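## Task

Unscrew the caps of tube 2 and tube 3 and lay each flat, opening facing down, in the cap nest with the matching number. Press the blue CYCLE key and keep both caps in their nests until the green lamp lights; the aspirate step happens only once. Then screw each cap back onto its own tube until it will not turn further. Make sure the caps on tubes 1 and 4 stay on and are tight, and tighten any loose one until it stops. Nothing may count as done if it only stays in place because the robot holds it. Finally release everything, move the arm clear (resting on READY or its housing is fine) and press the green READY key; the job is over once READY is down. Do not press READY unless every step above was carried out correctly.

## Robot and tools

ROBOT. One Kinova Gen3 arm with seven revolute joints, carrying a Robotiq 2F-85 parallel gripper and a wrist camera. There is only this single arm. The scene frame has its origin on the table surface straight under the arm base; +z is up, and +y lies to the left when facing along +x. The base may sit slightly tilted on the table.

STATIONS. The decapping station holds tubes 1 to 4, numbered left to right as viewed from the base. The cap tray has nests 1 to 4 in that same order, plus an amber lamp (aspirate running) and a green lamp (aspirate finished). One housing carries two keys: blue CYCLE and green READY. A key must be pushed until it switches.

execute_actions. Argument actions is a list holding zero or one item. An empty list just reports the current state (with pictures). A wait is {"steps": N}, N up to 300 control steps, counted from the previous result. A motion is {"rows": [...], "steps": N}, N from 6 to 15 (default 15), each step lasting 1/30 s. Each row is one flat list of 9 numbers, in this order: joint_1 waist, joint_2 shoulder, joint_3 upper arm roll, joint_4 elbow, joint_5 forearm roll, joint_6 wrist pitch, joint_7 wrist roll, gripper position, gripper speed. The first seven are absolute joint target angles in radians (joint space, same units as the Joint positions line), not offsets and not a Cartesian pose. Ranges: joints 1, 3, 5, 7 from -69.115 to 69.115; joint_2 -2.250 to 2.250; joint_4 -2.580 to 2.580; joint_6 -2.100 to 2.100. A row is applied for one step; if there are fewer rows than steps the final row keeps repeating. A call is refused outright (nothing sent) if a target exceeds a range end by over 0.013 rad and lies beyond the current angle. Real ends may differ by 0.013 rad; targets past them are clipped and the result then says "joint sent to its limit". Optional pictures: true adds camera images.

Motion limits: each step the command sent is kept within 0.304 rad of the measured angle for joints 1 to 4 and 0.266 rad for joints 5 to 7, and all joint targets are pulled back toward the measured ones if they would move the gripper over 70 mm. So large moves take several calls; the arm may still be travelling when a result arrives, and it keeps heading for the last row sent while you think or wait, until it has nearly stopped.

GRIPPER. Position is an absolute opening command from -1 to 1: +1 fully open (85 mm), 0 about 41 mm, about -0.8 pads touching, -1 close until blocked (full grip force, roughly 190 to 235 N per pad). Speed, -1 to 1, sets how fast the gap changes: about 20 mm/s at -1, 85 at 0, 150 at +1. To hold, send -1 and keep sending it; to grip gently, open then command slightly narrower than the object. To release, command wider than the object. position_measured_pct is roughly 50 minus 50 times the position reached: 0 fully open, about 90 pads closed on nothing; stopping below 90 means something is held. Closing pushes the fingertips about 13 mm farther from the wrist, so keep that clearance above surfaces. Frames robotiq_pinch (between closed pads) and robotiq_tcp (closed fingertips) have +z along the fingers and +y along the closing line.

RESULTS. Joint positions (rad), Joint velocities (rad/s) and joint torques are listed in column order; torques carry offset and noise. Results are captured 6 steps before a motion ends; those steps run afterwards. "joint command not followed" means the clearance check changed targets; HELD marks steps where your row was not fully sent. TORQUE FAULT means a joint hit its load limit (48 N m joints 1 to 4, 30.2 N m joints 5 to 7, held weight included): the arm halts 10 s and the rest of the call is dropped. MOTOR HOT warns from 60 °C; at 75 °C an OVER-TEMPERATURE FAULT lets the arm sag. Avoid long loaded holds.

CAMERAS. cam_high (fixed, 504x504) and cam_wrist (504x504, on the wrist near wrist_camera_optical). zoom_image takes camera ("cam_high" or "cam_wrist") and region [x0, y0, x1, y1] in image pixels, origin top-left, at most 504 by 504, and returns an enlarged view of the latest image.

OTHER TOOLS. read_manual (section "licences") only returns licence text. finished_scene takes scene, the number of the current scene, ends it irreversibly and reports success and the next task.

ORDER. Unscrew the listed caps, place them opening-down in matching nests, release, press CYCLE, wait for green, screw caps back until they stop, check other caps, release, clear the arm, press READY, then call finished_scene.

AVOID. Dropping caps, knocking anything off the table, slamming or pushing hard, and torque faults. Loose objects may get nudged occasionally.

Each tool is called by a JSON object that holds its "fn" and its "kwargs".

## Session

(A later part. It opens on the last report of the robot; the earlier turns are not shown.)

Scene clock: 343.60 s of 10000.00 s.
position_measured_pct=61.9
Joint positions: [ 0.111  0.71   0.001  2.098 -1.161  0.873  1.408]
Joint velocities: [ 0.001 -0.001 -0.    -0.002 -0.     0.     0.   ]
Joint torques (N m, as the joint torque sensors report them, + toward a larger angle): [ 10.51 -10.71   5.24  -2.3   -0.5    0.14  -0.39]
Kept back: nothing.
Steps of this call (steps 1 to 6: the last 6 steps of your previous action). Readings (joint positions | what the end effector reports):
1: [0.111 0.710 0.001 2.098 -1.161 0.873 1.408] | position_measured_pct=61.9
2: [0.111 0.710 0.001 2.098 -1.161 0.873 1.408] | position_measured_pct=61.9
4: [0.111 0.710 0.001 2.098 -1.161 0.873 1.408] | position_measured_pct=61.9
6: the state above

{"fn": "execute_actions", "kwargs": {"actions": [{"rows": [[0.11179,0.71100,0,2.09796,-1.16111,0.87326,1.4084,-1,-0.4],[0.11277,0.71204,0,2.09781,-1.16097,0.87320,1.4084,-1,-0.4],[0.11328,0.71256,0,2.09773,-1.16089,0.87317,1.4084,-1,-0.4]], "steps": 15}]}}

{"fn": "execute_actions", "kwargs": {"actions": [{"rows": [[0.11374,0.71305,0,2.09766,-1.16082,0.87314,1.4084,-1,-0.4]], "steps": 12}]}}

{"fn": "execute_actions", "kwargs": {"actions": [{"rows": [[0.11421,0.71354,0,2.09759,-1.16075,0.87311,1.4084,-1,-0.4]], "steps": 12}]}}

{"fn": "execute_actions", "kwargs": {"actions": [{"rows": [[0.11467,0.71403,0,2.09752,-1.16068,0.87309,1.4084,-1,-0.4]], "steps": 12}]}}

{"fn": "execute_actions", "kwargs": {"actions": [{"rows": [[0.11514,0.71451,0,2.09745,-1.16061,0.87306,1.4084,-1,-0.4]], "steps": 12}]}}

{"fn": "execute_actions", "kwargs": {"actions": [{"rows": [[0.11560,0.71500,0,2.09737,-1.16054,0.87303,1.4084,-1,-0.4]], "steps": 12}]}}

{"fn": "execute_actions", "kwargs": {"actions": [{"steps": 4}]}}

Scene clock: 344.73 s of 10000.00 s.
position_measured_pct=61.9
Joint positions: [ 0.113  0.712 -0.     2.098 -1.161  0.873  1.408]
Joint velocities: [ 0.001 -0.     0.    -0.    -0.001  0.     0.   ]
Joint torques (N m, as the joint torque sensors report them, + toward a larger angle): [ 10.99 -10.55   5.78  -2.37  -0.32  -0.22  -0.28]
Steps of this call (steps 1 to 15: the robot went on to your last target; steps 16 to 25: nothing new was sent; steps 26 to 34: the first 9 steps of this action). Readings (joint positions | what the end effector reports):
26: [0.112 0.711 0.000 2.098 -1.161 0.873 1.408] | position_measured_pct=61.9
27: [0.112 0.711 0.000 2.098 -1.161 0.873 1.408] | position_measured_pct=61.9
29: [0.113 0.712 0.000 2.098 -1.161 0.873 1.408] | position_measured_pct=61.9
33: [0.113 0.712 -0.000 2.098 -1.161 0.873 1.408] | position_measured_pct=61.9
34: the state above

Scene clock: 345.13 s of 10000.00 s.
position_measured_pct=61.9
Joint positions: [ 0.114  0.713 -0.     2.098 -1.161  0.873  1.408]
Joint velocities: [-0.001  0.003  0.     0.    -0.001  0.    -0.   ]
Joint torques (N m, as the joint torque sensors report them, + toward a larger angle): [ 10.87 -10.55   5.74  -2.19  -0.19  -0.31  -0.36]
Steps of this call (steps 1 to 6: the last 6 steps of your previous action; steps 7 to 12: the first 6 steps of this action). Readings (joint positions | what the end effector reports):
7: [0.113 0.713 -0.000 2.098 -1.161 0.873 1.408] | position_measured_pct=61.9
8: [0.114 0.713 -0.000 2.098 -1.161 0.873 1.408] | position_measured_pct=61.9
10: [0.114 0.713 -0.000 2.098 -1.161 0.873 1.408] | position_measured_pct=61.9
12: the state above

Scene clock: 345.53 s of 10000.00 s.
position_measured_pct=61.9
Joint positions: [ 0.114  0.713 -0.     2.097 -1.161  0.873  1.408]
Joint velocities: [-0.001 -0.001 -0.    -0.002 -0.001 -0.     0.   ]
Joint torques (N m, as the joint torque sensors report them, + toward a larger angle): [ 10.9  -10.53   5.7   -2.04  -0.24  -0.32  -0.29]
Steps of this call (steps 1 to 6: the last 6 steps of your previous action; steps 7 to 12: the first 6 steps of this action). Readings (joint positions | what the end effector reports):
7: [0.114 0.713 -0.000 2.098 -1.161 0.873 1.408] | position_measured_pct=61.9
8: [0.114 0.713 -0.000 2.097 -1.161 0.873 1.408] | position_measured_pct=61.9
10: [0.114 0.713 -0.000 2.097 -1.161 0.873 1.408] | position_measured_pct=61.9
12: the state above

Scene clock: 345.93 s of 10000.00 s.
position_measured_pct=61.9
Joint positions: [ 0.115  0.714 -0.     2.097 -1.161  0.874  1.408]
Joint velocities: [ 0.     0.001  0.     0.001 -0.001 -0.001  0.001]
Joint torques (N m, as the joint torque sensors report them, + toward a larger angle): [ 10.96 -10.42   5.97  -2.17  -0.12  -0.52  -0.37]
Steps of this call (steps 1 to 6: the last 6 steps of your previous action; steps 7 to 12: the first 6 steps of this action). Readings (joint positions | what the end effector reports):
7: [0.114 0.713 -0.000 2.097 -1.161 0.873 1.408] | position_measured_pct=61.9
8: [0.115 0.714 -0.000 2.097 -1.161 0.874 1.408] | position_measured_pct=61.9
10: [0.115 0.714 -0.000 2.097 -1.161 0.874 1.408] | position_measured_pct=61.9
12: the state above

Scene clock: 346.33 s of 10000.00 s.
position_measured_pct=61.9
Joint positions: [ 0.115  0.714 -0.001  2.097 -1.161  0.874  1.408]
Joint velocities: [-0.    -0.002 -0.001 -0.001  0.001  0.     0.   ]
Joint torques (N m, as the joint torque sensors report them, + toward a larger angle): [ 10.98 -10.17   6.07  -2.13  -0.12  -0.55  -0.31]
Steps of this call (steps 1 to 6: the last 6 steps of your previous action; steps 7 to 12: the first 6 steps of this action). Readings (joint positions | what the end effector reports):
7: [0.115 0.714 -0.000 2.097 -1.161 0.874 1.408] | position_measured_pct=61.9
8: [0.115 0.714 -0.001 2.097 -1.161 0.874 1.408] | position_measured_pct=61.9
10: [0.115 0.714 -0.000 2.097 -1.161 0.874 1.408] | position_measured_pct=61.9
12: the state above

Scene clock: 346.73 s of 10000.00 s.
position_measured_pct=61.9
Joint positions: [ 0.115  0.714 -0.001  2.097 -1.161  0.874  1.408]
Joint velocities: [ 0.     0.001 -0.     0.001 -0.001  0.     0.   ]
Joint torques (N m, as the joint torque sensors report them, + toward a larger angle): [ 11.04 -10.12   6.23  -2.2   -0.04  -0.72  -0.37]
Steps of this call (steps 1 to 6: the last 6 steps of your previous action; steps 7 to 12: the first 6 steps of this action). Readings (joint positions | what the end effector reports):
7: [0.115 0.714 -0.001 2.097 -1.161 0.874 1.408] | position_measured_pct=61.9
8: [0.115 0.714 -0.001 2.097 -1.161 0.874 1.408] | position_measured_pct=61.9
10: [0.115 0.714 -0.001 2.097 -1.161 0.874 1.408] | position_measured_pct=61.9
12: the state above

Scene clock: 346.93 s of 10000.00 s.
position_measured_pct=61.9
Joint positions: [ 0.115  0.714 -0.001  2.097 -1.161  0.874  1.408]
Joint velocities: [-0.001  0.001 -0.     0.002 -0.001 -0.001 -0.001]
Joint torques (N m, as the joint torque sensors report them, + toward a larger angle): [11.18 -9.99  6.2  -2.16 -0.06 -0.75 -0.38]
Kept back: nothing.
Steps of this call (steps 1 to 6: the last 6 steps of your previous action). Readings (joint positions | what the end effector reports):
1: [0.115 0.714 -0.001 2.097 -1.161 0.874 1.408] | position_measured_pct=61.9
2: [0.115 0.714 -0.001 2.097 -1.161 0.874 1.408] | position_measured_pct=61.9
4: [0.115 0.714 -0.001 2.097 -1.161 0.874 1.408] | position_measured_pct=61.9
6: the state above

{"fn": "execute_actions", "kwargs": {"actions": [{"rows": [[0.11490,0.71400,0,2.09745,-1.16040,0.87325,1.4084,-1,-0.4],[0.11430,0.71300,0,2.09750,-1.16020,0.87345,1.4084,-1,-0.4],[0.11369,0.71191,0,2.09754,-1.15997,0.87368,1.4084,-1,-0.4],[0.11369,0.71191,0,2.09754,-1.15997,0.87368,1.4084,-1,-0.4],[0.11369,0.71191,0,2.09754,-1.15997,0.87368,1.4084,-1,-0.4],[0.11369,0.71191,0,2.09754,-1.15997,0.87368,3.45,-1,-0.4]], "steps": 15}]}}

{"fn": "execute_actions", "kwargs": {"actions": [{"steps": 56}]}}

Scene clock: 349.43 s of 10000.00 s.
position_measured_pct=61.9
Joint positions: [ 0.114  0.712  0.     2.098 -1.16   0.874  1.47 ]
Joint velocities: [-0.001  0.001 -0.     0.002 -0.001  0.     1.076]
Joint torques (N m, as the joint torque sensors report them, + toward a larger angle): [ 10.88 -10.79   5.63  -2.27  -0.26  -0.22  -0.18]
Steps of this call (steps 1 to 15: the robot went on to your last target; steps 16 to 66: nothing new was sent; steps 67 to 75: the first 9 steps of this action). Readings (joint positions | what the end effector reports):
67: [0.115 0.714 -0.001 2.097 -1.161 0.874 1.408] | position_measured_pct=61.9
68: [0.114 0.713 -0.000 2.097 -1.161 0.874 1.408] | position_measured_pct=61.9
70: [0.114 0.712 -0.000 2.097 -1.160 0.874 1.408] | position_measured_pct=61.9
74: [0.114 0.712 0.000 2.098 -1.160 0.874 1.439] | position_measured_pct=61.9
75: the state above

Scene clock: 351.30 s of 10000.00 s.
position_measured_pct=61.9
Joint positions: [ 0.114  0.712  0.001  2.098 -1.159  0.873  3.45 ]
Joint velocities: [-0.    -0.002  0.     0.002 -0.001 -0.     0.   ]
Joint torques (N m, as the joint torque sensors report them, + toward a larger angle): [ 10.5  -10.74   5.18  -2.68  -0.53  -0.06  -0.33]
Kept back: nothing.
Steps of this call (steps 1 to 6: the last 6 steps of your previous action; steps 7 to 56: the robot went on to your last target). Readings (joint positions | what the end effector reports):
1: [0.114 0.712 0.000 2.098 -1.160 0.874 1.508] | position_measured_pct=61.9
2: [0.114 0.712 0.000 2.098 -1.160 0.874 1.549] | position_measured_pct=61.9
4: [0.114 0.712 -0.000 2.098 -1.160 0.874 1.630] | position_measured_pct=61.9
8: [0.114 0.712 -0.000 2.098 -1.160 0.874 1.792] | position_measured_pct=61.9
56: the state above

{"fn": "execute_actions", "kwargs": {"actions": []}}

Scene clock: 359.87 s of 10000.00 s.
position_measured_pct=61.9
Joint positions: [ 0.114  0.712  0.001  2.098 -1.159  0.873  3.45 ]
Joint velocities: [ 0.001 -0.001  0.    -0.    -0.001 -0.001  0.   ]
Joint torques (N m, as the joint torque sensors report them, + toward a larger angle): [ 10.37 -10.76   4.89  -2.57  -0.52  -0.02  -0.28]
Kept back: nothing.
Steps of this call (steps 1 to 30: the robot went on to your last target; steps 31 to 257: nothing new was sent). Readings (joint positions | what the end effector reports):
1: [0.114 0.712 0.001 2.098 -1.159 0.873 3.450] | position_measured_pct=61.9
2: [0.114 0.712 0.001 2.098 -1.159 0.873 3.450] | position_measured_pct=61.9
4: [0.114 0.712 0.001 2.098 -1.159 0.873 3.450] | position_measured_pct=61.9
8: [0.114 0.712 0.001 2.098 -1.159 0.873 3.450] | position_measured_pct=61.9
257: the state above
The arm was judged still, so your last target was given up. Only a new action makes it travel on or press farther. Fingers that are still opening or closing keep moving.

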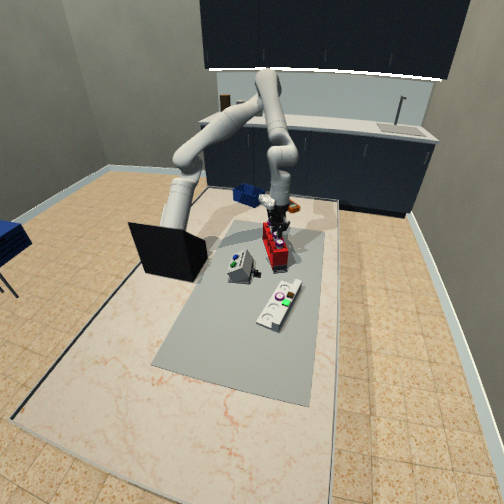

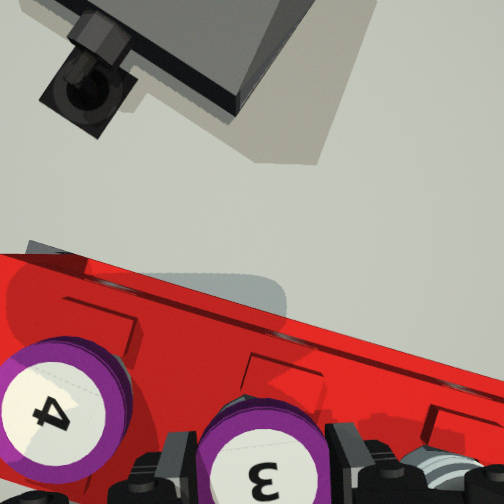

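{"fn": "execute_actions", "kwargs": {"actions": [{"rows": [[0.11207,0.71083,0,2.09619,-1.15636,0.87266,3.44486,-1,-0.4],[0.11046,0.70975,0,2.09484,-1.15275,0.87163,3.43972,-1,-0.4],[0.10884,0.70867,0,2.09350,-1.14913,0.87061,3.43459,-1,-0.4],[0.10723,0.70759,0,2.09215,-1.14552,0.86958,3.42945,-1,-0.4],[0.10561,0.70651,0,2.09080,-1.14191,0.86856,3.42431,-1,-0.4]], "steps": 15}]}}

{"fn": "execute_actions", "kwargs": {"actions": [{"rows": [[0.10399,0.70547,0,2.08942,-1.13819,0.86760,3.41917,-1,-0.4],[0.10237,0.70443,0,2.08804,-1.13447,0.86664,3.41403,-1,-0.4],[0.10075,0.70340,0,2.08666,-1.13075,0.86567,3.40889,-1,-0.4],[0.09913,0.70236,0,2.08528,-1.12703,0.86471,3.40375,-1,-0.4],[0.09751,0.70132,0,2.08390,-1.12331,0.86375,3.39861,-1,-0.4]], "steps": 15}]}}

{"fn": "execute_actions", "kwargs": {"actions": [{"rows": [[0.09589,0.70033,0,2.08249,-1.11948,0.86284,3.39345,-1,-0.4],[0.09427,0.69934,0,2.08108,-1.11565,0.86193,3.38829,-1,-0.4],[0.09264,0.69835,0,2.07968,-1.11183,0.86103,3.38312,-1,-0.4],[0.09102,0.69736,0,2.07827,-1.10800,0.86012,3.37796,-1,-0.4],[0.08940,0.69637,0,2.07686,-1.10417,0.85921,3.3728,-1,-0.4]], "steps": 15}]}}

{"fn": "execute_actions", "kwargs": {"actions": [{"steps": 8}]}}

Scene clock: 370.77 s of 10000.00 s.
position_measured_pct=61.9
Joint positions: [ 0.106  0.707  0.     2.091 -1.142  0.868  3.424]
Joint velocities: [-0.005 -0.002  0.002 -0.002  0.002 -0.001 -0.001]
Joint torques (N m, as the joint torque sensors report them, + toward a larger angle): [ 10.5  -10.91   5.22  -2.5   -0.38  -0.04  -0.35]
Steps of this call (steps 1 to 318: nothing new was sent; steps 319 to 327: the first 9 steps of this action). Readings (joint positions | what the end effector reports):
319: [0.114 0.712 0.001 2.098 -1.159 0.873 3.449] | position_measured_pct=61.9
320: [0.112 0.711 0.001 2.097 -1.156 0.872 3.446] | position_measured_pct=61.9
322: [0.109 0.709 0.001 2.094 -1.149 0.870 3.436] | position_measured_pct=61.9
326: [0.107 0.707 0.000 2.091 -1.142 0.868 3.424] | position_measured_pct=61.9
327: the state above

Scene clock: 371.27 s of 10000.00 s.
position_measured_pct=61.9
Joint positions: [ 0.098  0.702  0.     2.084 -1.123  0.864  3.399]
Joint velocities: [-0.004 -0.002  0.002 -0.001  0.003 -0.002 -0.001]
Joint torques (N m, as the joint torque sensors report them, + toward a larger angle): [ 10.48 -10.97   5.83  -2.24  -0.25  -0.22  -0.22]
Steps of this call (steps 1 to 6: the last 6 steps of your previous action; steps 7 to 15: the first 9 steps of this action). Readings (joint positions | what the end effector reports):
7: [0.105 0.706 0.001 2.091 -1.141 0.868 3.423] | position_measured_pct=61.9
8: [0.104 0.705 0.001 2.090 -1.138 0.867 3.420] | position_measured_pct=61.9
10: [0.101 0.704 0.001 2.087 -1.131 0.865 3.410] | position_measured_pct=61.9
14: [0.098 0.702 0.000 2.084 -1.123 0.864 3.399] | position_measured_pct=61.9
15: the state above

Scene clock: 371.77 s of 10000.00 s.
position_measured_pct=61.9
Joint positions: [ 0.09   0.697 -0.     2.077 -1.104  0.859  3.373]
Joint velocities: [-0.003 -0.002  0.001 -0.001  0.001 -0.    -0.002]
Joint torques (N m, as the joint torque sensors report them, + toward a larger angle): [ 11.14 -10.79   5.76  -2.57  -0.25  -0.45  -0.19]
Steps of this call (steps 1 to 6: the last 6 steps of your previous action; steps 7 to 15: the first 9 steps of this action). Readings (joint positions | what the end effector reports):
7: [0.097 0.701 0.000 2.084 -1.122 0.863 3.398] | position_measured_pct=61.9
8: [0.096 0.700 0.001 2.083 -1.120 0.863 3.394] | position_measured_pct=61.9
10: [0.093 0.698 0.000 2.080 -1.113 0.861 3.385] | position_measured_pct=61.9
14: [0.090 0.697 -0.000 2.077 -1.104 0.859 3.373] | position_measured_pct=61.9
15: the state above

Scene clock: 372.03 s of 10000.00 s.
position_measured_pct=61.9
Joint positions: [ 0.089  0.696  0.     2.077 -1.104  0.859  3.373]
Joint velocities: [ 0.    -0.001 -0.    -0.001 -0.     0.    -0.   ]
Joint torques (N m, as the joint torque sensors report them, + toward a larger angle): [ 10.99 -10.83   5.87  -2.24  -0.13  -0.34  -0.29]
Kept back: nothing.
Steps of this call (steps 1 to 6: the last 6 steps of your previous action; steps 7 to 8: the robot went on to your last target). Readings (joint positions | what the end effector reports):
1: [0.090 0.697 0.000 2.077 -1.104 0.859 3.373] | position_measured_pct=61.9
2: [0.090 0.697 0.000 2.077 -1.104 0.859 3.373] | position_measured_pct=61.9
4: [0.090 0.696 -0.000 2.077 -1.104 0.859 3.373] | position_measured_pct=61.9
8: the state above

{"fn": "execute_actions", "kwargs": {"actions": [{"rows": [[0.09143,0.69760,0,2.07863,-1.10899,0.86033,3.37929,-1,-0.4],[0.09346,0.69882,0,2.08040,-1.11381,0.86144,3.38577,-1,-0.4]], "steps": 14}]}}

{"fn": "execute_actions", "kwargs": {"actions": [{"rows": [[0.09290,0.69932,0,2.08061,-1.11475,0.86094,3.38577,-1,-0.4]], "steps": 13}]}}

{"fn": "execute_actions", "kwargs": {"actions": [{"rows": [[0.09253,0.69965,0,2.08075,-1.11538,0.86061,3.38577,-1,-0.4]], "steps": 13}]}}

{"fn": "execute_actions", "kwargs": {"actions": [{"rows": [[0.09207,0.69971,0,2.08140,-1.11625,0.86016,3.38577,-1,-0.4]], "steps": 13}]}}

{"fn": "execute_actions", "kwargs": {"actions": [{"rows": [[0.09161,0.69977,0,2.08205,-1.11713,0.85971,3.38577,-1,-0.4]], "steps": 13}]}}

{"fn": "execute_actions", "kwargs": {"actions": [{"steps": 4}]}}

Scene clock: 373.63 s of 10000.00 s.
position_measured_pct=61.9
Joint positions: [ 0.093  0.699  0.     2.08  -1.114  0.861  3.386]
Joint velocities: [ 0.001  0.001 -0.001  0.001 -0.001  0.     0.001]
Joint torques (N m, as the joint torque sensors report them, + toward a larger angle): [ 10.57 -10.74   5.56  -2.27  -0.11  -0.12  -0.28]
Steps of this call (steps 1 to 15: the robot went on to your last target; steps 16 to 40: nothing new was sent; steps 41 to 48: the first 8 steps of this action). Readings (joint positions | what the end effector reports):
41: [0.090 0.697 -0.000 2.077 -1.105 0.859 3.374] | position_measured_pct=61.9
42: [0.092 0.698 -0.000 2.078 -1.108 0.860 3.378] | position_measured_pct=61.9
44: [0.093 0.699 0.000 2.080 -1.113 0.861 3.385] | position_measured_pct=61.9
48: the state above

Scene clock: 374.07 s of 10000.00 s.
position_measured_pct=61.9
Joint positions: [ 0.093  0.699  0.     2.081 -1.115  0.861  3.386]
Joint velocities: [-0.     0.001  0.     0.001  0.002  0.     0.   ]
Joint torques (N m, as the joint torque sensors report them, + toward a larger angle): [ 10.65 -10.6    5.53  -2.29  -0.19  -0.2   -0.3 ]
Steps of this call (steps 1 to 6: the last 6 steps of your previous action; steps 7 to 13: the first 7 steps of this action). Readings (joint positions | what the end effector reports):
7: [0.093 0.699 0.000 2.080 -1.114 0.861 3.386] | position_measured_pct=61.9
8: [0.093 0.699 0.000 2.080 -1.114 0.861 3.386] | position_measured_pct=61.9
10: [0.093 0.699 0.000 2.081 -1.115 0.861 3.386] | position_measured_pct=61.9
13: the state above

Scene clock: 374.50 s of 10000.00 s.
position_measured_pct=61.9
Joint positions: [ 0.093  0.699  0.     2.081 -1.115  0.861  3.386]
Joint velocities: [ 0.001  0.001 -0.    -0.    -0.    -0.    -0.   ]
Joint torques (N m, as the joint torque sensors report them, + toward a larger angle): [ 10.58 -10.53   5.38  -2.36  -0.3   -0.24  -0.26]
Steps of this call (steps 1 to 6: the last 6 steps of your previous action; steps 7 to 13: the first 7 steps of this action). Readings (joint positions | what the end effector reports):
7: [0.093 0.699 0.000 2.081 -1.115 0.861 3.386] | position_measured_pct=61.9
8: [0.093 0.699 0.001 2.081 -1.115 0.861 3.386] | position_measured_pct=61.9
10: [0.093 0.699 0.001 2.081 -1.115 0.861 3.386] | position_measured_pct=61.9
13: the state above

Scene clock: 374.93 s of 10000.00 s.
position_measured_pct=61.9
Joint positions: [ 0.093  0.699  0.001  2.081 -1.116  0.86   3.386]
Joint velocities: [ 0.001  0.002  0.    -0.001 -0.001 -0.    -0.   ]
Joint torques (N m, as the joint torque sensors report them, + toward a larger angle): [ 10.24 -10.21   5.21  -2.2   -0.28  -0.25  -0.22]
Steps of this call (steps 1 to 6: the last 6 steps of your previous action; steps 7 to 13: the first 7 steps of this action). Readings (joint positions | what the end effector reports):
7: [0.093 0.699 0.001 2.081 -1.115 0.860 3.386] | position_measured_pct=61.9
8: [0.093 0.699 0.001 2.081 -1.116 0.860 3.386] | position_measured_pct=61.9
10: [0.093 0.699 0.001 2.081 -1.116 0.860 3.386] | position_measured_pct=61.9
13: the state above

Scene clock: 375.37 s of 10000.00 s.
position_measured_pct=61.9
Joint positions: [ 0.093  0.699  0.001  2.082 -1.117  0.86   3.386]
Joint velocities: [ 0.001 -0.    -0.     0.002  0.002 -0.    -0.   ]
Joint torques (N m, as the joint torque sensors report them, + toward a larger angle): [ 10.09 -10.1    5.1   -2.18  -0.29  -0.24  -0.27]
Steps of this call (steps 1 to 6: the last 6 steps of your previous action; steps 7 to 13: the first 7 steps of this action). Readings (joint positions | what the end effector reports):
7: [0.093 0.699 0.001 2.081 -1.116 0.860 3.386] | position_measured_pct=61.9
8: [0.093 0.699 0.001 2.082 -1.117 0.860 3.386] | position_measured_pct=61.9
10: [0.093 0.699 0.001 2.082 -1.117 0.860 3.386] | position_measured_pct=61.9
13: the state above

Scene clock: 375.57 s of 10000.00 s.
position_measured_pct=61.9
Joint positions: [ 0.093  0.699  0.001  2.082 -1.117  0.86   3.386]
Joint velocities: [ 0.001  0.001  0.001  0.001 -0.001  0.    -0.   ]
Joint torques (N m, as the joint torque sensors report them, + toward a larger angle): [ 10.11 -10.11   5.11  -2.16  -0.34  -0.19  -0.32]
Kept back: nothing.
Steps of this call (steps 1 to 6: the last 6 steps of your previous action). Readings (joint positions | what the end effector reports):
1: [0.093 0.699 0.001 2.082 -1.117 0.860 3.386] | position_measured_pct=61.9
2: [0.093 0.699 0.001 2.082 -1.117 0.860 3.386] | position_measured_pct=61.9
4: [0.093 0.699 0.001 2.082 -1.117 0.860 3.386] | position_measured_pct=61.9
6: the state above

{"fn": "execute_actions", "kwargs": {"actions": [{"rows": [[0.09161,0.69977,0,2.08205,-1.11713,0.85971,3.356,-1,-0.4],[0.09161,0.69977,0,2.08205,-1.11713,0.85971,3.326,-1,-0.4],[0.09161,0.69977,0,2.08205,-1.11713,0.85971,3.296,-1,-0.4],[0.09161,0.69977,0,2.08205,-1.11713,0.85971,3.266,-1,-0.4],[0.09161,0.69977,0,2.08205,-1.11713,0.85971,3.236,-1,-0.4],[0.09161,0.69977,0,2.08205,-1.11713,0.85971,3.206,-1,-0.4],[0.09161,0.69977,0,2.08205,-1.11713,0.85971,3.176,-1,-0.4],[0.09161,0.69977,0,2.08205,-1.11713,0.85971,3.146,-1,-0.4],[0.09161,0.69977,0,2.08205,-1.11713,0.85971,3.116,-1,-0.4],[0.09161,0.69977,0,2.08205,-1.11713,0.85971,3.086,-1,-0.4],[0.09161,0.69977,0,2.08205,-1.11713,0.85971,3.056,-1,-0.4],[0.09161,0.69977,0,2.08205,-1.11713,0.85971,3.026,-1,-0.4],[0.09161,0.69977,0,2.08205,-1.11713,0.85971,2.996,-1,-0.4],[0.09161,0.69977,0,2.08205,-1.11713,0.85971,2.966,-1,-0.4],[0.09161,0.69977,0,2.08205,-1.11713,0.85971,2.936,-1,-0.4]], "steps": 15}]}}

{"fn": "execute_actions", "kwargs": {"actions": [{"rows": [[0.09161,0.69977,0,2.08205,-1.11713,0.85971,2.906,-1,-0.4],[0.09161,0.69977,0,2.08205,-1.11713,0.85971,2.876,-1,-0.4],[0.09161,0.69977,0,2.08205,-1.11713,0.85971,2.846,-1,-0.4],[0.09161,0.69977,0,2.08205,-1.11713,0.85971,2.816,-1,-0.4],[0.09161,0.69977,0,2.08205,-1.11713,0.85971,2.786,-1,-0.4],[0.09161,0.69977,0,2.08205,-1.11713,0.85971,2.756,-1,-0.4],[0.09161,0.69977,0,2.08205,-1.11713,0.85971,2.726,-1,-0.4],[0.09161,0.69977,0,2.08205,-1.11713,0.85971,2.696,-1,-0.4],[0.09161,0.69977,0,2.08205,-1.11713,0.85971,2.666,-1,-0.4],[0.09161,0.69977,0,2.08205,-1.11713,0.85971,2.636,-1,-0.4],[0.09161,0.69977,0,2.08205,-1.11713,0.85971,2.606,-1,-0.4],[0.09161,0.69977,0,2.08205,-1.11713,0.85971,2.576,-1,-0.4],[0.09161,0.69977,0,2.08205,-1.11713,0.85971,2.546,-1,-0.4],[0.09161,0.69977,0,2.08205,-1.11713,0.85971,2.516,-1,-0.4],[0.09161,0.69977,0,2.08205,-1.11713,0.85971,2.486,-1,-0.4]], "steps": 15}]}}

{"fn": "execute_actions", "kwargs": {"actions": [{"rows": [[0.09161,0.69977,0,2.08205,-1.11713,0.85971,2.456,-1,-0.4],[0.09161,0.69977,0,2.08205,-1.11713,0.85971,2.426,-1,-0.4],[0.09161,0.69977,0,2.08205,-1.11713,0.85971,2.396,-1,-0.4],[0.09161,0.69977,0,2.08205,-1.11713,0.85971,2.366,-1,-0.4],[0.09161,0.69977,0,2.08205,-1.11713,0.85971,2.336,-1,-0.4],[0.09161,0.69977,0,2.08205,-1.11713,0.85971,2.306,-1,-0.4],[0.09161,0.69977,0,2.08205,-1.11713,0.85971,2.276,-1,-0.4],[0.09161,0.69977,0,2.08205,-1.11713,0.85971,2.246,-1,-0.4],[0.09161,0.69977,0,2.08205,-1.11713,0.85971,2.216,-1,-0.4],[0.09161,0.69977,0,2.08205,-1.11713,0.85971,2.186,-1,-0.4]], "steps": 15}]}}

{"fn": "execute_actions", "kwargs": {"actions": [{"steps": 6}]}}

Scene clock: 377.70 s of 10000.00 s.
position_measured_pct=61.9
Joint positions: [ 0.093  0.699  0.001  2.082 -1.117  0.859  3.187]
Joint velocities: [ 0.     0.001 -0.001 -0.004 -0.     0.    -0.885]
Joint torques (N m, as the joint torque sensors report them, + toward a larger angle): [ 10.15 -10.2    5.27  -1.94  -0.29  -0.19  -0.18]
Steps of this call (steps 1 to 15: the robot went on to your last target; steps 16 to 55: nothing new was sent; steps 56 to 64: the first 9 steps of this action). Readings (joint positions | what the end effector reports):
56: [0.093 0.699 0.001 2.082 -1.117 0.860 3.384] | position_measured_pct=61.9
57: [0.093 0.699 0.001 2.082 -1.117 0.859 3.375] | position_measured_pct=61.9
59: [0.093 0.699 0.001 2.082 -1.117 0.859 3.330] | position_measured_pct=61.9
63: [0.093 0.699 0.001 2.082 -1.117 0.859 3.216] | position_measured_pct=61.9
64: the state above

Scene clock: 378.20 s of 10000.00 s.
position_measured_pct=61.9
Joint positions: [ 0.092  0.699  0.001  2.082 -1.117  0.86   2.738]
Joint velocities: [-0.    -0.001 -0.001 -0.002 -0.001  0.    -0.897]
Joint torques (N m, as the joint torque sensors report them, + toward a larger angle): [ 10.32 -10.09   5.32  -1.93  -0.11  -0.31  -0.34]
Steps of this call (steps 1 to 6: the last 6 steps of your previous action; steps 7 to 15: the first 9 steps of this action). Readings (joint positions | what the end effector reports):
7: [0.092 0.699 0.001 2.082 -1.117 0.860 2.978] | position_measured_pct=61.9
8: [0.092 0.699 0.001 2.082 -1.117 0.860 2.948] | position_measured_pct=61.9
10: [0.092 0.699 0.001 2.082 -1.117 0.860 2.888] | position_measured_pct=61.9
14: [0.092 0.699 0.001 2.082 -1.117 0.860 2.768] | position_measured_pct=61.9
15: the state above

Scene clock: 378.70 s of 10000.00 s.
position_measured_pct=61.9
Joint positions: [ 0.092  0.699  0.     2.082 -1.117  0.86   2.288]
Joint velocities: [-0.002 -0.    -0.001 -0.001 -0.001  0.001 -0.897]
Joint torques (N m, as the joint torque sensors report them, + toward a larger angle): [ 10.45 -10.06   5.69  -2.04  -0.1   -0.44  -0.09]
Steps of this call (steps 1 to 6: the last 6 steps of your previous action; steps 7 to 15: the first 9 steps of this action). Readings (joint positions | what the end effector reports):
7: [0.092 0.699 0.000 2.082 -1.117 0.860 2.528] | position_measured_pct=61.9
8: [0.092 0.699 0.000 2.082 -1.117 0.860 2.498] | position_measured_pct=61.9
10: [0.092 0.699 0.000 2.082 -1.117 0.860 2.438] | position_measured_pct=61.9
14: [0.092 0.699 0.000 2.082 -1.117 0.860 2.318] | position_measured_pct=61.9
15: the state above

Scene clock: 378.90 s of 10000.00 s.
position_measured_pct=61.9
Joint positions: [ 0.092  0.699  0.     2.082 -1.117  0.86   2.186]
Joint velocities: [ 0.    -0.001  0.    -0.001 -0.     0.    -0.007]
Joint torques (N m, as the joint torque sensors report them, + toward a larger angle): [ 10.48 -10.01   5.51  -2.06  -0.16  -0.44  -0.33]
Kept back: nothing.
Steps of this call (steps 1 to 6: the last 6 steps of your previous action). Readings (joint positions | what the end effector reports):
1: [0.092 0.699 0.000 2.082 -1.117 0.860 2.258] | position_measured_pct=61.9
2: [0.092 0.699 0.000 2.082 -1.117 0.860 2.229] | position_measured_pct=61.9
4: [0.092 0.699 0.000 2.082 -1.117 0.860 2.191] | position_measured_pct=61.9
6: the state above

{"fn": "execute_actions", "kwargs": {"actions": [{"rows": [[0.09225,0.69955,0,2.08133,-1.11594,0.86033,2.186,-1,-0.4],[0.09290,0.69932,0,2.08061,-1.11475,0.86094,2.186,-1,-0.4],[0.09290,0.69932,0,2.08061,-1.11475,0.86094,2.186,-1,-0.4],[0.09290,0.69932,0,2.08061,-1.11475,0.86094,2.186,-1,-0.4],[0.09290,0.69932,0,2.08061,-1.11475,0.86094,2.186,-1,-0.4],[0.09290,0.69932,0,2.08061,-1.11475,0.86094,2.186,-1,-0.4],[0.09290,0.69932,0,2.08061,-1.11475,0.86094,2.186,0.04,0]], "steps": 15}]}}

{"fn": "execute_actions", "kwargs": {"actions": [{"rows": [[0.09363,0.69960,0,2.08307,-1.11974,0.86004,2.1915,0.04,0],[0.09436,0.69989,0,2.08554,-1.12474,0.85915,2.197,0.04,0],[0.09509,0.70017,0,2.08800,-1.12973,0.85825,2.2025,0.04,0],[0.09582,0.70045,0,2.09046,-1.13473,0.85736,2.208,0.04,0],[0.09655,0.70074,0,2.09292,-1.13972,0.85646,2.2135,0.04,0],[0.09728,0.70102,0,2.09539,-1.14471,0.85556,2.219,0.04,0],[0.09801,0.70131,0,2.09785,-1.14971,0.85467,2.2245,0.04,0],[0.09874,0.70159,0,2.10031,-1.15470,0.85377,2.230,0.04,0]], "steps": 15}]}}

{"fn": "execute_actions", "kwargs": {"actions": [{"steps": 10}], "pictures": true}}

{"fn": "zoom_image", "kwargs": {"camera": "cam_wrist", "region": [190, 400, 340, 504]}}

Scene clock: 384.83 s of 10000.00 s.
position_measured_pct=59.5
Joint positions: [ 0.093  0.699  0.     2.081 -1.115  0.861  2.186]
Joint velocities: [-0.001  0.002 -0.     0.002  0.    -0.     0.   ]
Joint torques (N m, as the joint torque sensors report them, + toward a larger angle): [ 10.94 -10.64   5.76  -2.21  -0.21  -0.21  -0.34]
Steps of this call (steps 1 to 30: the robot went on to your last target; steps 31 to 169: nothing new was sent; steps 170 to 178: the first 9 steps of this action). Readings (joint positions | what the end effector reports):
170: [0.092 0.699 0.000 2.082 -1.117 0.860 2.186] | position_measured_pct=61.9
171: [0.093 0.699 0.000 2.081 -1.116 0.861 2.186] | position_measured_pct=61.9
173: [0.093 0.699 0.000 2.081 -1.115 0.861 2.186] | position_measured_pct=61.9
177: [0.093 0.699 0.000 2.081 -1.115 0.861 2.186] | position_measured_pct=61.5
178: the state above

Scene clock: 385.33 s of 10000.00 s.
position_measured_pct=48.0
Joint positions: [ 0.098  0.701  0.     2.099 -1.153  0.854  2.228]
Joint velocities: [ 0.004  0.005  0.003  0.036 -0.082 -0.015  0.097]
Joint torques (N m, as the joint torque sensors report them, + toward a larger angle): [ 10.38 -10.63   5.57  -2.46  -0.31  -0.26  -0.24]
Steps of this call (steps 1 to 6: the last 6 steps of your previous action; steps 7 to 15: the first 9 steps of this action). Readings (joint positions | what the end effector reports):
7: [0.093 0.699 -0.000 2.081 -1.116 0.861 2.187] | position_measured_pct=48.0
8: [0.094 0.700 -0.000 2.083 -1.119 0.860 2.191] | position_measured_pct=48.0
10: [0.095 0.700 0.000 2.087 -1.128 0.858 2.201] | position_measured_pct=48.0
14: [0.098 0.701 -0.000 2.097 -1.148 0.855 2.223] | position_measured_pct=48.0
15: the state above

Scene clock: 385.67 s of 10000.00 s.
position_measured_pct=48.0
Joint positions: [ 0.099  0.702  0.     2.1   -1.155  0.854  2.23 ]
Joint velocities: [ 0.  0.  0.  0. -0. -0.  0.]
Joint torques (N m, as the joint torque sensors report them, + toward a larger angle): [ 10.92 -10.69   5.69  -2.21  -0.3   -0.19  -0.28]
Kept back: nothing.
Steps of this call (steps 1 to 6: the last 6 steps of your previous action; steps 7 to 10: the robot went on to your last target). Readings (joint positions | what the end effector reports):
1: [0.098 0.702 0.000 2.100 -1.154 0.854 2.229] | position_measured_pct=48.0
2: [0.098 0.702 0.000 2.100 -1.155 0.854 2.230] | position_measured_pct=48.0
4: [0.099 0.702 -0.000 2.100 -1.155 0.854 2.230] | position_measured_pct=48.0
8: [0.099 0.702 0.000 2.100 -1.155 0.854 2.230] | position_measured_pct=48.0
10: the state above

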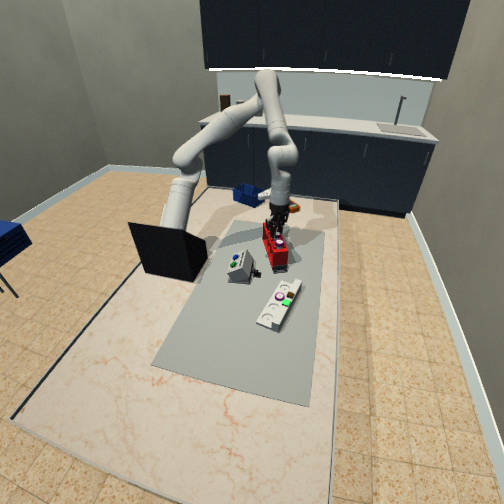

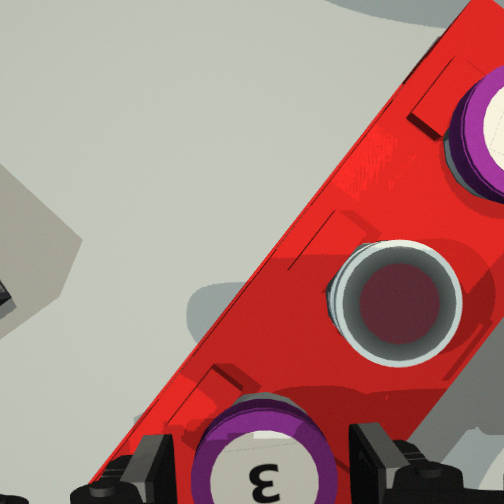

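Region (190, 400, 340, 504) of cam_wrist's 504x504 image, scaled by 3.360; it fills the top 349 rows of this view, and the rest is white.

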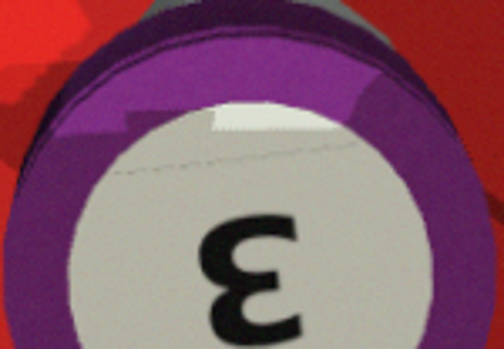

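{"fn": "execute_actions", "kwargs": {"actions": [{"rows": [[0.09884,0.70189,0,2.09977,-1.15443,0.85390,2.230,0.04,0],[0.09884,0.70189,0,2.09977,-1.15443,0.85390,2.230,0.04,0],[0.09884,0.70189,0,2.09977,-1.15443,0.85390,2.230,0.04,0],[0.09884,0.70189,0,2.09977,-1.15443,0.85390,2.230,0.04,0],[0.09884,0.70189,0,2.09977,-1.15443,0.85390,2.230,-1,-0.4]], "steps": 15}]}}

{"fn": "execute_actions", "kwargs": {"actions": [{"steps": 14}], "pictures": true}}

{"fn": "zoom_image", "kwargs": {"camera": "cam_wrist", "region": [190, 400, 340, 504]}}

Scene clock: 386.53 s of 10000.00 s.
position_measured_pct=52.8
Joint positions: [ 0.099  0.702  0.     2.1   -1.154  0.854  2.23 ]
Joint velocities: [-0.     0.001  0.     0.001  0.001  0.    -0.   ]
Joint torques (N m, as the joint torque sensors report them, + toward a larger angle): [ 10.93 -10.57   5.64  -2.24  -0.22  -0.31  -0.31]
Steps of this call (steps 1 to 15: the robot went on to your last target; steps 16 to 17: nothing new was sent; steps 18 to 26: the first 9 steps of this action). Readings (joint positions | what the end effector reports):
18: [0.099 0.702 -0.000 2.100 -1.155 0.854 2.230] | position_measured_pct=48.0
19: [0.099 0.702 -0.000 2.100 -1.154 0.854 2.230] | position_measured_pct=48.0
21: [0.099 0.702 0.000 2.100 -1.154 0.854 2.230] | position_measured_pct=48.0
25: [0.099 0.702 0.000 2.100 -1.154 0.854 2.230] | position_measured_pct=51.2
26: the state above

Scene clock: 387.00 s of 10000.00 s.
position_measured_pct=61.9
Joint positions: [ 0.1    0.7    0.001  2.1   -1.154  0.855  2.23 ]
Joint velocities: [ 0.001 -0.    -0.     0.    -0.001 -0.     0.   ]
Joint torques (N m, as the joint torque sensors report them, + toward a larger angle): [ 9.88 -9.44  5.24 -2.6  -0.44 -0.74 -0.29]
Kept back: nothing.
Steps of this call (steps 1 to 6: the last 6 steps of your previous action; steps 7 to 14: the robot went on to your last target). Readings (joint positions | what the end effector reports):
1: [0.099 0.702 -0.000 2.100 -1.154 0.854 2.230] | position_measured_pct=54.8
2: [0.099 0.702 0.000 2.100 -1.154 0.854 2.230] | position_measured_pct=56.7
4: [0.099 0.701 0.001 2.100 -1.154 0.855 2.230] | position_measured_pct=59.1
8: [0.100 0.700 0.001 2.100 -1.154 0.855 2.230] | position_measured_pct=61.9
14: the state above

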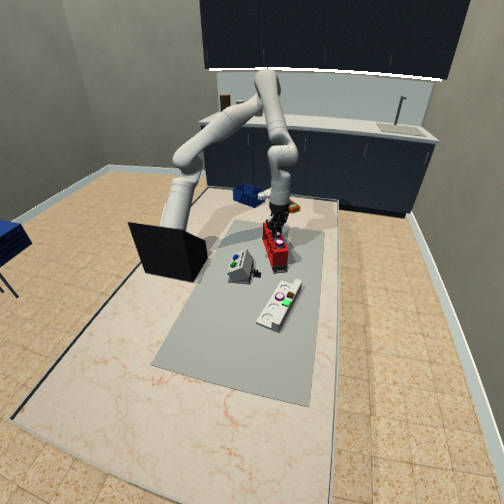

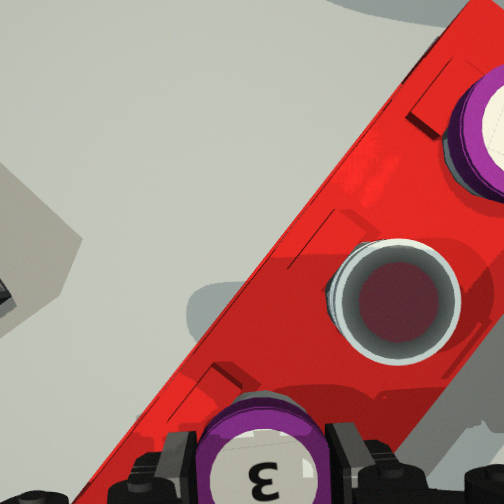

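Region (190, 400, 340, 504) of cam_wrist's 504x504 image, scaled by 3.360; it fills the top 349 rows of this view, and the rest is white.

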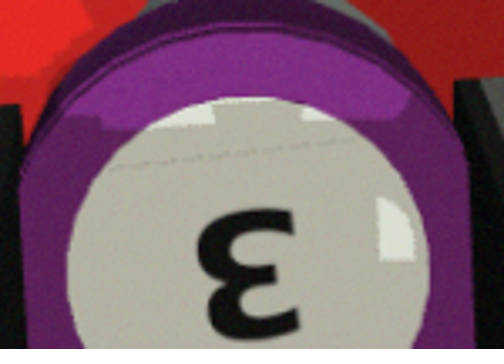

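{"fn": "execute_actions", "kwargs": {"actions": [{"rows": [[0.09900,0.70146,0,2.10009,-1.15421,0.85400,2.230,-1,-0.4],[0.09916,0.70103,0,2.10041,-1.15399,0.85410,2.230,-1,-0.4],[0.09933,0.70060,0,2.10072,-1.15377,0.85420,2.230,-1,-0.4],[0.09949,0.70017,0,2.10104,-1.15355,0.85430,2.230,-1,-0.4],[0.09949,0.70017,0,2.10104,-1.15355,0.85430,2.230,-1,-0.4],[0.09949,0.70017,0,2.10104,-1.15355,0.85430,2.230,-1,-0.4],[0.09949,0.70017,0,2.10104,-1.15355,0.85430,2.230,-1,-0.4],[0.09949,0.70017,0,2.10104,-1.15355,0.85430,2.230,-1,-0.4],[0.09949,0.70017,0,2.10104,-1.15355,0.85430,2.230,-1,-0.4],[0.09949,0.70017,0,2.10104,-1.15355,0.85430,0.25,-1,-0.4]], "steps": 15}]}}

{"fn": "execute_actions", "kwargs": {"actions": [{"rows": [[0.09949,0.70017,0,2.10104,-1.15355,0.85430,0.25,-1,-0.4]], "steps": 15}]}}

{"fn": "execute_actions", "kwargs": {"actions": [{"rows": [[0.09949,0.70017,0,2.10104,-1.15355,0.85430,0.25,-1,-0.4]], "steps": 15}]}}

{"fn": "execute_actions", "kwargs": {"actions": [{"rows": [[0.09949,0.70017,0,2.10104,-1.15355,0.85430,0.25,-1,-0.4]], "steps": 15}]}}

{"fn": "execute_actions", "kwargs": {"actions": [{"steps": 12}]}}

Scene clock: 388.53 s of 10000.00 s.
position_measured_pct=61.9
Joint positions: [ 0.1    0.7    0.     2.101 -1.154  0.854  2.23 ]
Joint velocities: [-0.001  0.001  0.     0.002 -0.    -0.    -0.   ]
Joint torques (N m, as the joint torque sensors report them, + toward a larger angle): [ 10.51 -10.28   5.4   -1.89  -0.17  -0.14  -0.27]
Steps of this call (steps 1 to 15: the robot went on to your last target; steps 16 to 37: nothing new was sent; steps 38 to 46: the first 9 steps of this action). Readings (joint positions | what the end effector reports):
38: [0.100 0.700 0.001 2.100 -1.154 0.855 2.230] | position_measured_pct=61.9
39: [0.100 0.700 0.000 2.100 -1.154 0.854 2.230] | position_measured_pct=61.9
41: [0.100 0.700 0.000 2.101 -1.154 0.854 2.230] | position_measured_pct=61.9
45: [0.100 0.700 0.000 2.101 -1.154 0.854 2.230] | position_measured_pct=61.9
46: the state above

Scene clock: 389.03 s of 10000.00 s.
position_measured_pct=61.9
Joint positions: [ 0.1    0.7    0.     2.101 -1.154  0.854  1.724]
Joint velocities: [ 0.     0.001 -0.    -0.002 -0.001  0.    -1.216]
Joint torques (N m, as the joint torque sensors report them, + toward a larger angle): [ 10.58 -10.36   5.47  -1.78  -0.05  -0.22  -0.23]
Steps of this call (steps 1 to 6: the last 6 steps of your previous action; steps 7 to 15: the first 9 steps of this action). Readings (joint positions | what the end effector reports):
7: [0.100 0.700 0.000 2.101 -1.154 0.854 2.049] | position_measured_pct=61.9
8: [0.100 0.700 0.000 2.101 -1.154 0.854 2.009] | position_measured_pct=61.9
10: [0.100 0.700 0.000 2.101 -1.154 0.854 1.927] | position_measured_pct=61.9
14: [0.100 0.700 0.000 2.101 -1.154 0.854 1.765] | position_measured_pct=61.9
15: the state above

Scene clock: 389.53 s of 10000.00 s.
position_measured_pct=61.9
Joint positions: [ 0.1    0.7    0.     2.101 -1.154  0.854  1.114]
Joint velocities: [ 0.001  0.    -0.    -0.004  0.    -0.    -1.217]
Joint torques (N m, as the joint torque sensors report them, + toward a larger angle): [ 10.63 -10.29   5.69  -1.79  -0.05  -0.18  -0.15]
Steps of this call (steps 1 to 6: the last 6 steps of your previous action; steps 7 to 15: the first 9 steps of this action). Readings (joint positions | what the end effector reports):
7: [0.100 0.700 0.000 2.101 -1.154 0.854 1.440] | position_measured_pct=61.9
8: [0.100 0.700 0.000 2.101 -1.154 0.854 1.399] | position_measured_pct=61.9
10: [0.100 0.700 0.000 2.101 -1.154 0.854 1.318] | position_measured_pct=61.9
14: [0.100 0.700 0.000 2.101 -1.154 0.854 1.155] | position_measured_pct=61.9
15: the state above

Scene clock: 390.03 s of 10000.00 s.
position_measured_pct=61.9
Joint positions: [ 0.1    0.7    0.     2.101 -1.154  0.854  0.505]
Joint velocities: [ 0.001  0.002  0.001  0.001  0.    -0.001 -1.218]
Joint torques (N m, as the joint torque sensors report them, + toward a larger angle): [ 10.64 -10.41   5.65  -1.81  -0.09  -0.02  -0.53]
Steps of this call (steps 1 to 6: the last 6 steps of your previous action; steps 7 to 15: the first 9 steps of this action). Readings (joint positions | what the end effector reports):
7: [0.100 0.700 0.000 2.101 -1.154 0.854 0.830] | position_measured_pct=61.9
8: [0.100 0.700 0.000 2.101 -1.154 0.854 0.789] | position_measured_pct=61.9
10: [0.100 0.700 0.000 2.101 -1.154 0.854 0.708] | position_measured_pct=61.9
14: [0.100 0.700 0.000 2.101 -1.154 0.854 0.545] | position_measured_pct=61.9
15: the state above

Scene clock: 390.43 s of 10000.00 s.
position_measured_pct=61.9
Joint positions: [ 0.1    0.7    0.     2.1   -1.154  0.854  0.25 ]
Joint velocities: [-0.001  0.001  0.    -0.001 -0.     0.     0.001]
Joint torques (N m, as the joint torque sensors report them, + toward a larger angle): [ 10.67 -10.59   5.47  -1.81  -0.19  -0.03  -0.3 ]
Kept back: nothing.
Steps of this call (steps 1 to 6: the last 6 steps of your previous action; steps 7 to 12: the robot went on to your last target). Readings (joint positions | what the end effector reports):
1: [0.100 0.700 0.000 2.101 -1.154 0.854 0.464] | position_measured_pct=61.9
2: [0.100 0.700 0.000 2.101 -1.154 0.854 0.423] | position_measured_pct=61.9
4: [0.100 0.700 0.000 2.100 -1.154 0.854 0.342] | position_measured_pct=61.9
8: [0.100 0.700 0.000 2.100 -1.154 0.854 0.251] | position_measured_pct=61.9
12: the state above

{"fn": "execute_actions", "kwargs": {"actions": [{"rows": [[0.10011,0.70010,0,2.10089,-1.15285,0.85459,0.25,-1,-0.4]], "steps": 13}]}}

{"fn": "execute_actions", "kwargs": {"actions": [{"rows": [[0.10002,0.70037,0,2.09991,-1.15239,0.85485,0.25,-1,-0.4]], "steps": 12}]}}

{"fn": "execute_actions", "kwargs": {"actions": [{"rows": [[0.09993,0.70064,0,2.09893,-1.15193,0.85511,0.25,-1,-0.4]], "steps": 12}]}}

{"fn": "execute_actions", "kwargs": {"actions": [{"rows": [[0.09983,0.70091,0,2.09795,-1.15148,0.85537,0.25,-1,-0.4]], "steps": 12}]}}

{"fn": "execute_actions", "kwargs": {"actions": [{"rows": [[0.09974,0.70118,0,2.09698,-1.15102,0.85563,0.25,-1,-0.4]], "steps": 12}]}}

{"fn": "execute_actions", "kwargs": {"actions": [{"rows": [[0.09964,0.70145,0,2.09600,-1.15056,0.85590,0.25,-1,-0.4]], "steps": 12}]}}

{"fn": "execute_actions", "kwargs": {"actions": [{"steps": 4}]}}

Scene clock: 392.97 s of 10000.00 s.
position_measured_pct=61.9
Joint positions: [ 0.1    0.7    0.     2.1   -1.153  0.854  0.25 ]
Joint velocities: [ 0.    -0.001  0.     0.    -0.001 -0.     0.001]
Joint torques (N m, as the joint torque sensors report them, + toward a larger angle): [ 10.79 -10.79   5.53  -1.8   -0.12   0.    -0.32]
Steps of this call (steps 1 to 30: the robot went on to your last target; steps 31 to 69: nothing new was sent; steps 70 to 76: the first 7 steps of this action). Readings (joint positions | what the end effector reports):
70: [0.100 0.700 0.000 2.100 -1.154 0.854 0.250] | position_measured_pct=61.9
71: [0.100 0.700 0.000 2.100 -1.153 0.854 0.250] | position_measured_pct=61.9
73: [0.100 0.700 0.000 2.100 -1.153 0.854 0.250] | position_measured_pct=61.9
76: the state above

Scene clock: 393.37 s of 10000.00 s.
position_measured_pct=61.9
Joint positions: [ 0.1    0.7    0.     2.1   -1.153  0.855  0.25 ]
Joint velocities: [-0.  0.  0.  0.  0.  0.  0.]
Joint torques (N m, as the joint torque sensors report them, + toward a larger angle): [ 10.72 -10.7    5.54  -2.06  -0.22  -0.18  -0.33]
Steps of this call (steps 1 to 6: the last 6 steps of your previous action; steps 7 to 12: the first 6 steps of this action). Readings (joint positions | what the end effector reports):
7: [0.100 0.700 0.000 2.100 -1.153 0.854 0.250] | position_measured_pct=61.9
8: [0.100 0.700 0.000 2.100 -1.153 0.855 0.250] | position_measured_pct=61.9
10: [0.100 0.700 0.000 2.100 -1.153 0.855 0.250] | position_measured_pct=61.9
12: the state above

Scene clock: 393.77 s of 10000.00 s.
position_measured_pct=61.9
Joint positions: [ 0.1    0.701  0.     2.099 -1.152  0.855  0.25 ]
Joint velocities: [-0.001 -0.    -0.     0.     0.     0.     0.   ]
Joint torques (N m, as the joint torque sensors report them, + toward a larger angle): [ 10.78 -10.86   5.72  -2.19  -0.28  -0.29  -0.34]
Steps of this call (steps 1 to 6: the last 6 steps of your previous action; steps 7 to 12: the first 6 steps of this action). Readings (joint positions | what the end effector reports):
7: [0.100 0.700 0.000 2.099 -1.152 0.855 0.250] | position_measured_pct=61.9
8: [0.100 0.701 0.000 2.099 -1.152 0.855 0.250] | position_measured_pct=61.9
10: [0.100 0.701 0.000 2.099 -1.152 0.855 0.250] | position_measured_pct=61.9
12: the state above

Scene clock: 394.17 s of 10000.00 s.
position_measured_pct=61.9
Joint positions: [ 0.1    0.701 -0.     2.098 -1.151  0.855  0.25 ]
Joint velocities: [-0.001  0.    -0.     0.001  0.001  0.    -0.   ]
Joint torques (N m, as the joint torque sensors report them, + toward a larger angle): [ 10.92 -10.84   5.7   -2.29  -0.25  -0.21  -0.37]
Steps of this call (steps 1 to 6: the last 6 steps of your previous action; steps 7 to 12: the first 6 steps of this action). Readings (joint positions | what the end effector reports):
7: [0.100 0.701 0.000 2.099 -1.152 0.855 0.250] | position_measured_pct=61.9
8: [0.100 0.701 0.000 2.098 -1.152 0.855 0.250] | position_measured_pct=61.9
10: [0.100 0.701 0.000 2.098 -1.152 0.855 0.250] | position_measured_pct=61.9
12: the state above

Scene clock: 394.57 s of 10000.00 s.
position_measured_pct=61.9
Joint positions: [ 0.1    0.701 -0.     2.097 -1.151  0.856  0.25 ]
Joint velocities: [-0.001 -0.001  0.    -0.    -0.    -0.     0.   ]
Joint torques (N m, as the joint torque sensors report them, + toward a larger angle): [ 10.97 -10.67   5.79  -2.52  -0.39  -0.35  -0.32]
Steps of this call (steps 1 to 6: the last 6 steps of your previous action; steps 7 to 12: the first 6 steps of this action). Readings (joint positions | what the end effector reports):
7: [0.100 0.701 0.000 2.098 -1.151 0.855 0.250] | position_measured_pct=61.9
8: [0.100 0.701 -0.000 2.097 -1.151 0.856 0.250] | position_measured_pct=61.9
10: [0.100 0.701 -0.000 2.097 -1.151 0.856 0.250] | position_measured_pct=61.9
12: the state above

Scene clock: 394.97 s of 10000.00 s.
position_measured_pct=61.9
Joint positions: [ 0.1    0.702 -0.     2.096 -1.15   0.856  0.25 ]
Joint velocities: [-0.002 -0.002  0.    -0.001 -0.    -0.    -0.001]
Joint torques (N m, as the joint torque sensors report them, + toward a larger angle): [ 11.07 -10.76   5.78  -2.61  -0.49  -0.38  -0.23]
Steps of this call (steps 1 to 6: the last 6 steps of your previous action; steps 7 to 12: the first 6 steps of this action). Readings (joint positions | what the end effector reports):
7: [0.100 0.701 -0.000 2.097 -1.151 0.856 0.250] | position_measured_pct=61.9
8: [0.100 0.702 -0.000 2.097 -1.150 0.856 0.250] | position_measured_pct=61.9
10: [0.100 0.702 -0.000 2.096 -1.150 0.856 0.250] | position_measured_pct=61.9
12: the state above

Scene clock: 395.17 s of 10000.00 s.
position_measured_pct=61.9
Joint positions: [ 0.1    0.702 -0.     2.096 -1.15   0.856  0.25 ]
Joint velocities: [-0.001  0.     0.    -0.     0.     0.     0.   ]
Joint torques (N m, as the joint torque sensors report them, + toward a larger angle): [ 11.01 -10.88   5.75  -2.74  -0.37  -0.33  -0.27]
Kept back: nothing.
Steps of this call (steps 1 to 6: the last 6 steps of your previous action). Readings (joint positions | what the end effector reports):
1: [0.100 0.702 -0.000 2.096 -1.150 0.856 0.250] | position_measured_pct=61.9
2: [0.100 0.702 -0.000 2.096 -1.150 0.856 0.250] | position_measured_pct=61.9
4: [0.100 0.702 -0.000 2.096 -1.150 0.856 0.250] | position_measured_pct=61.9
6: the state above


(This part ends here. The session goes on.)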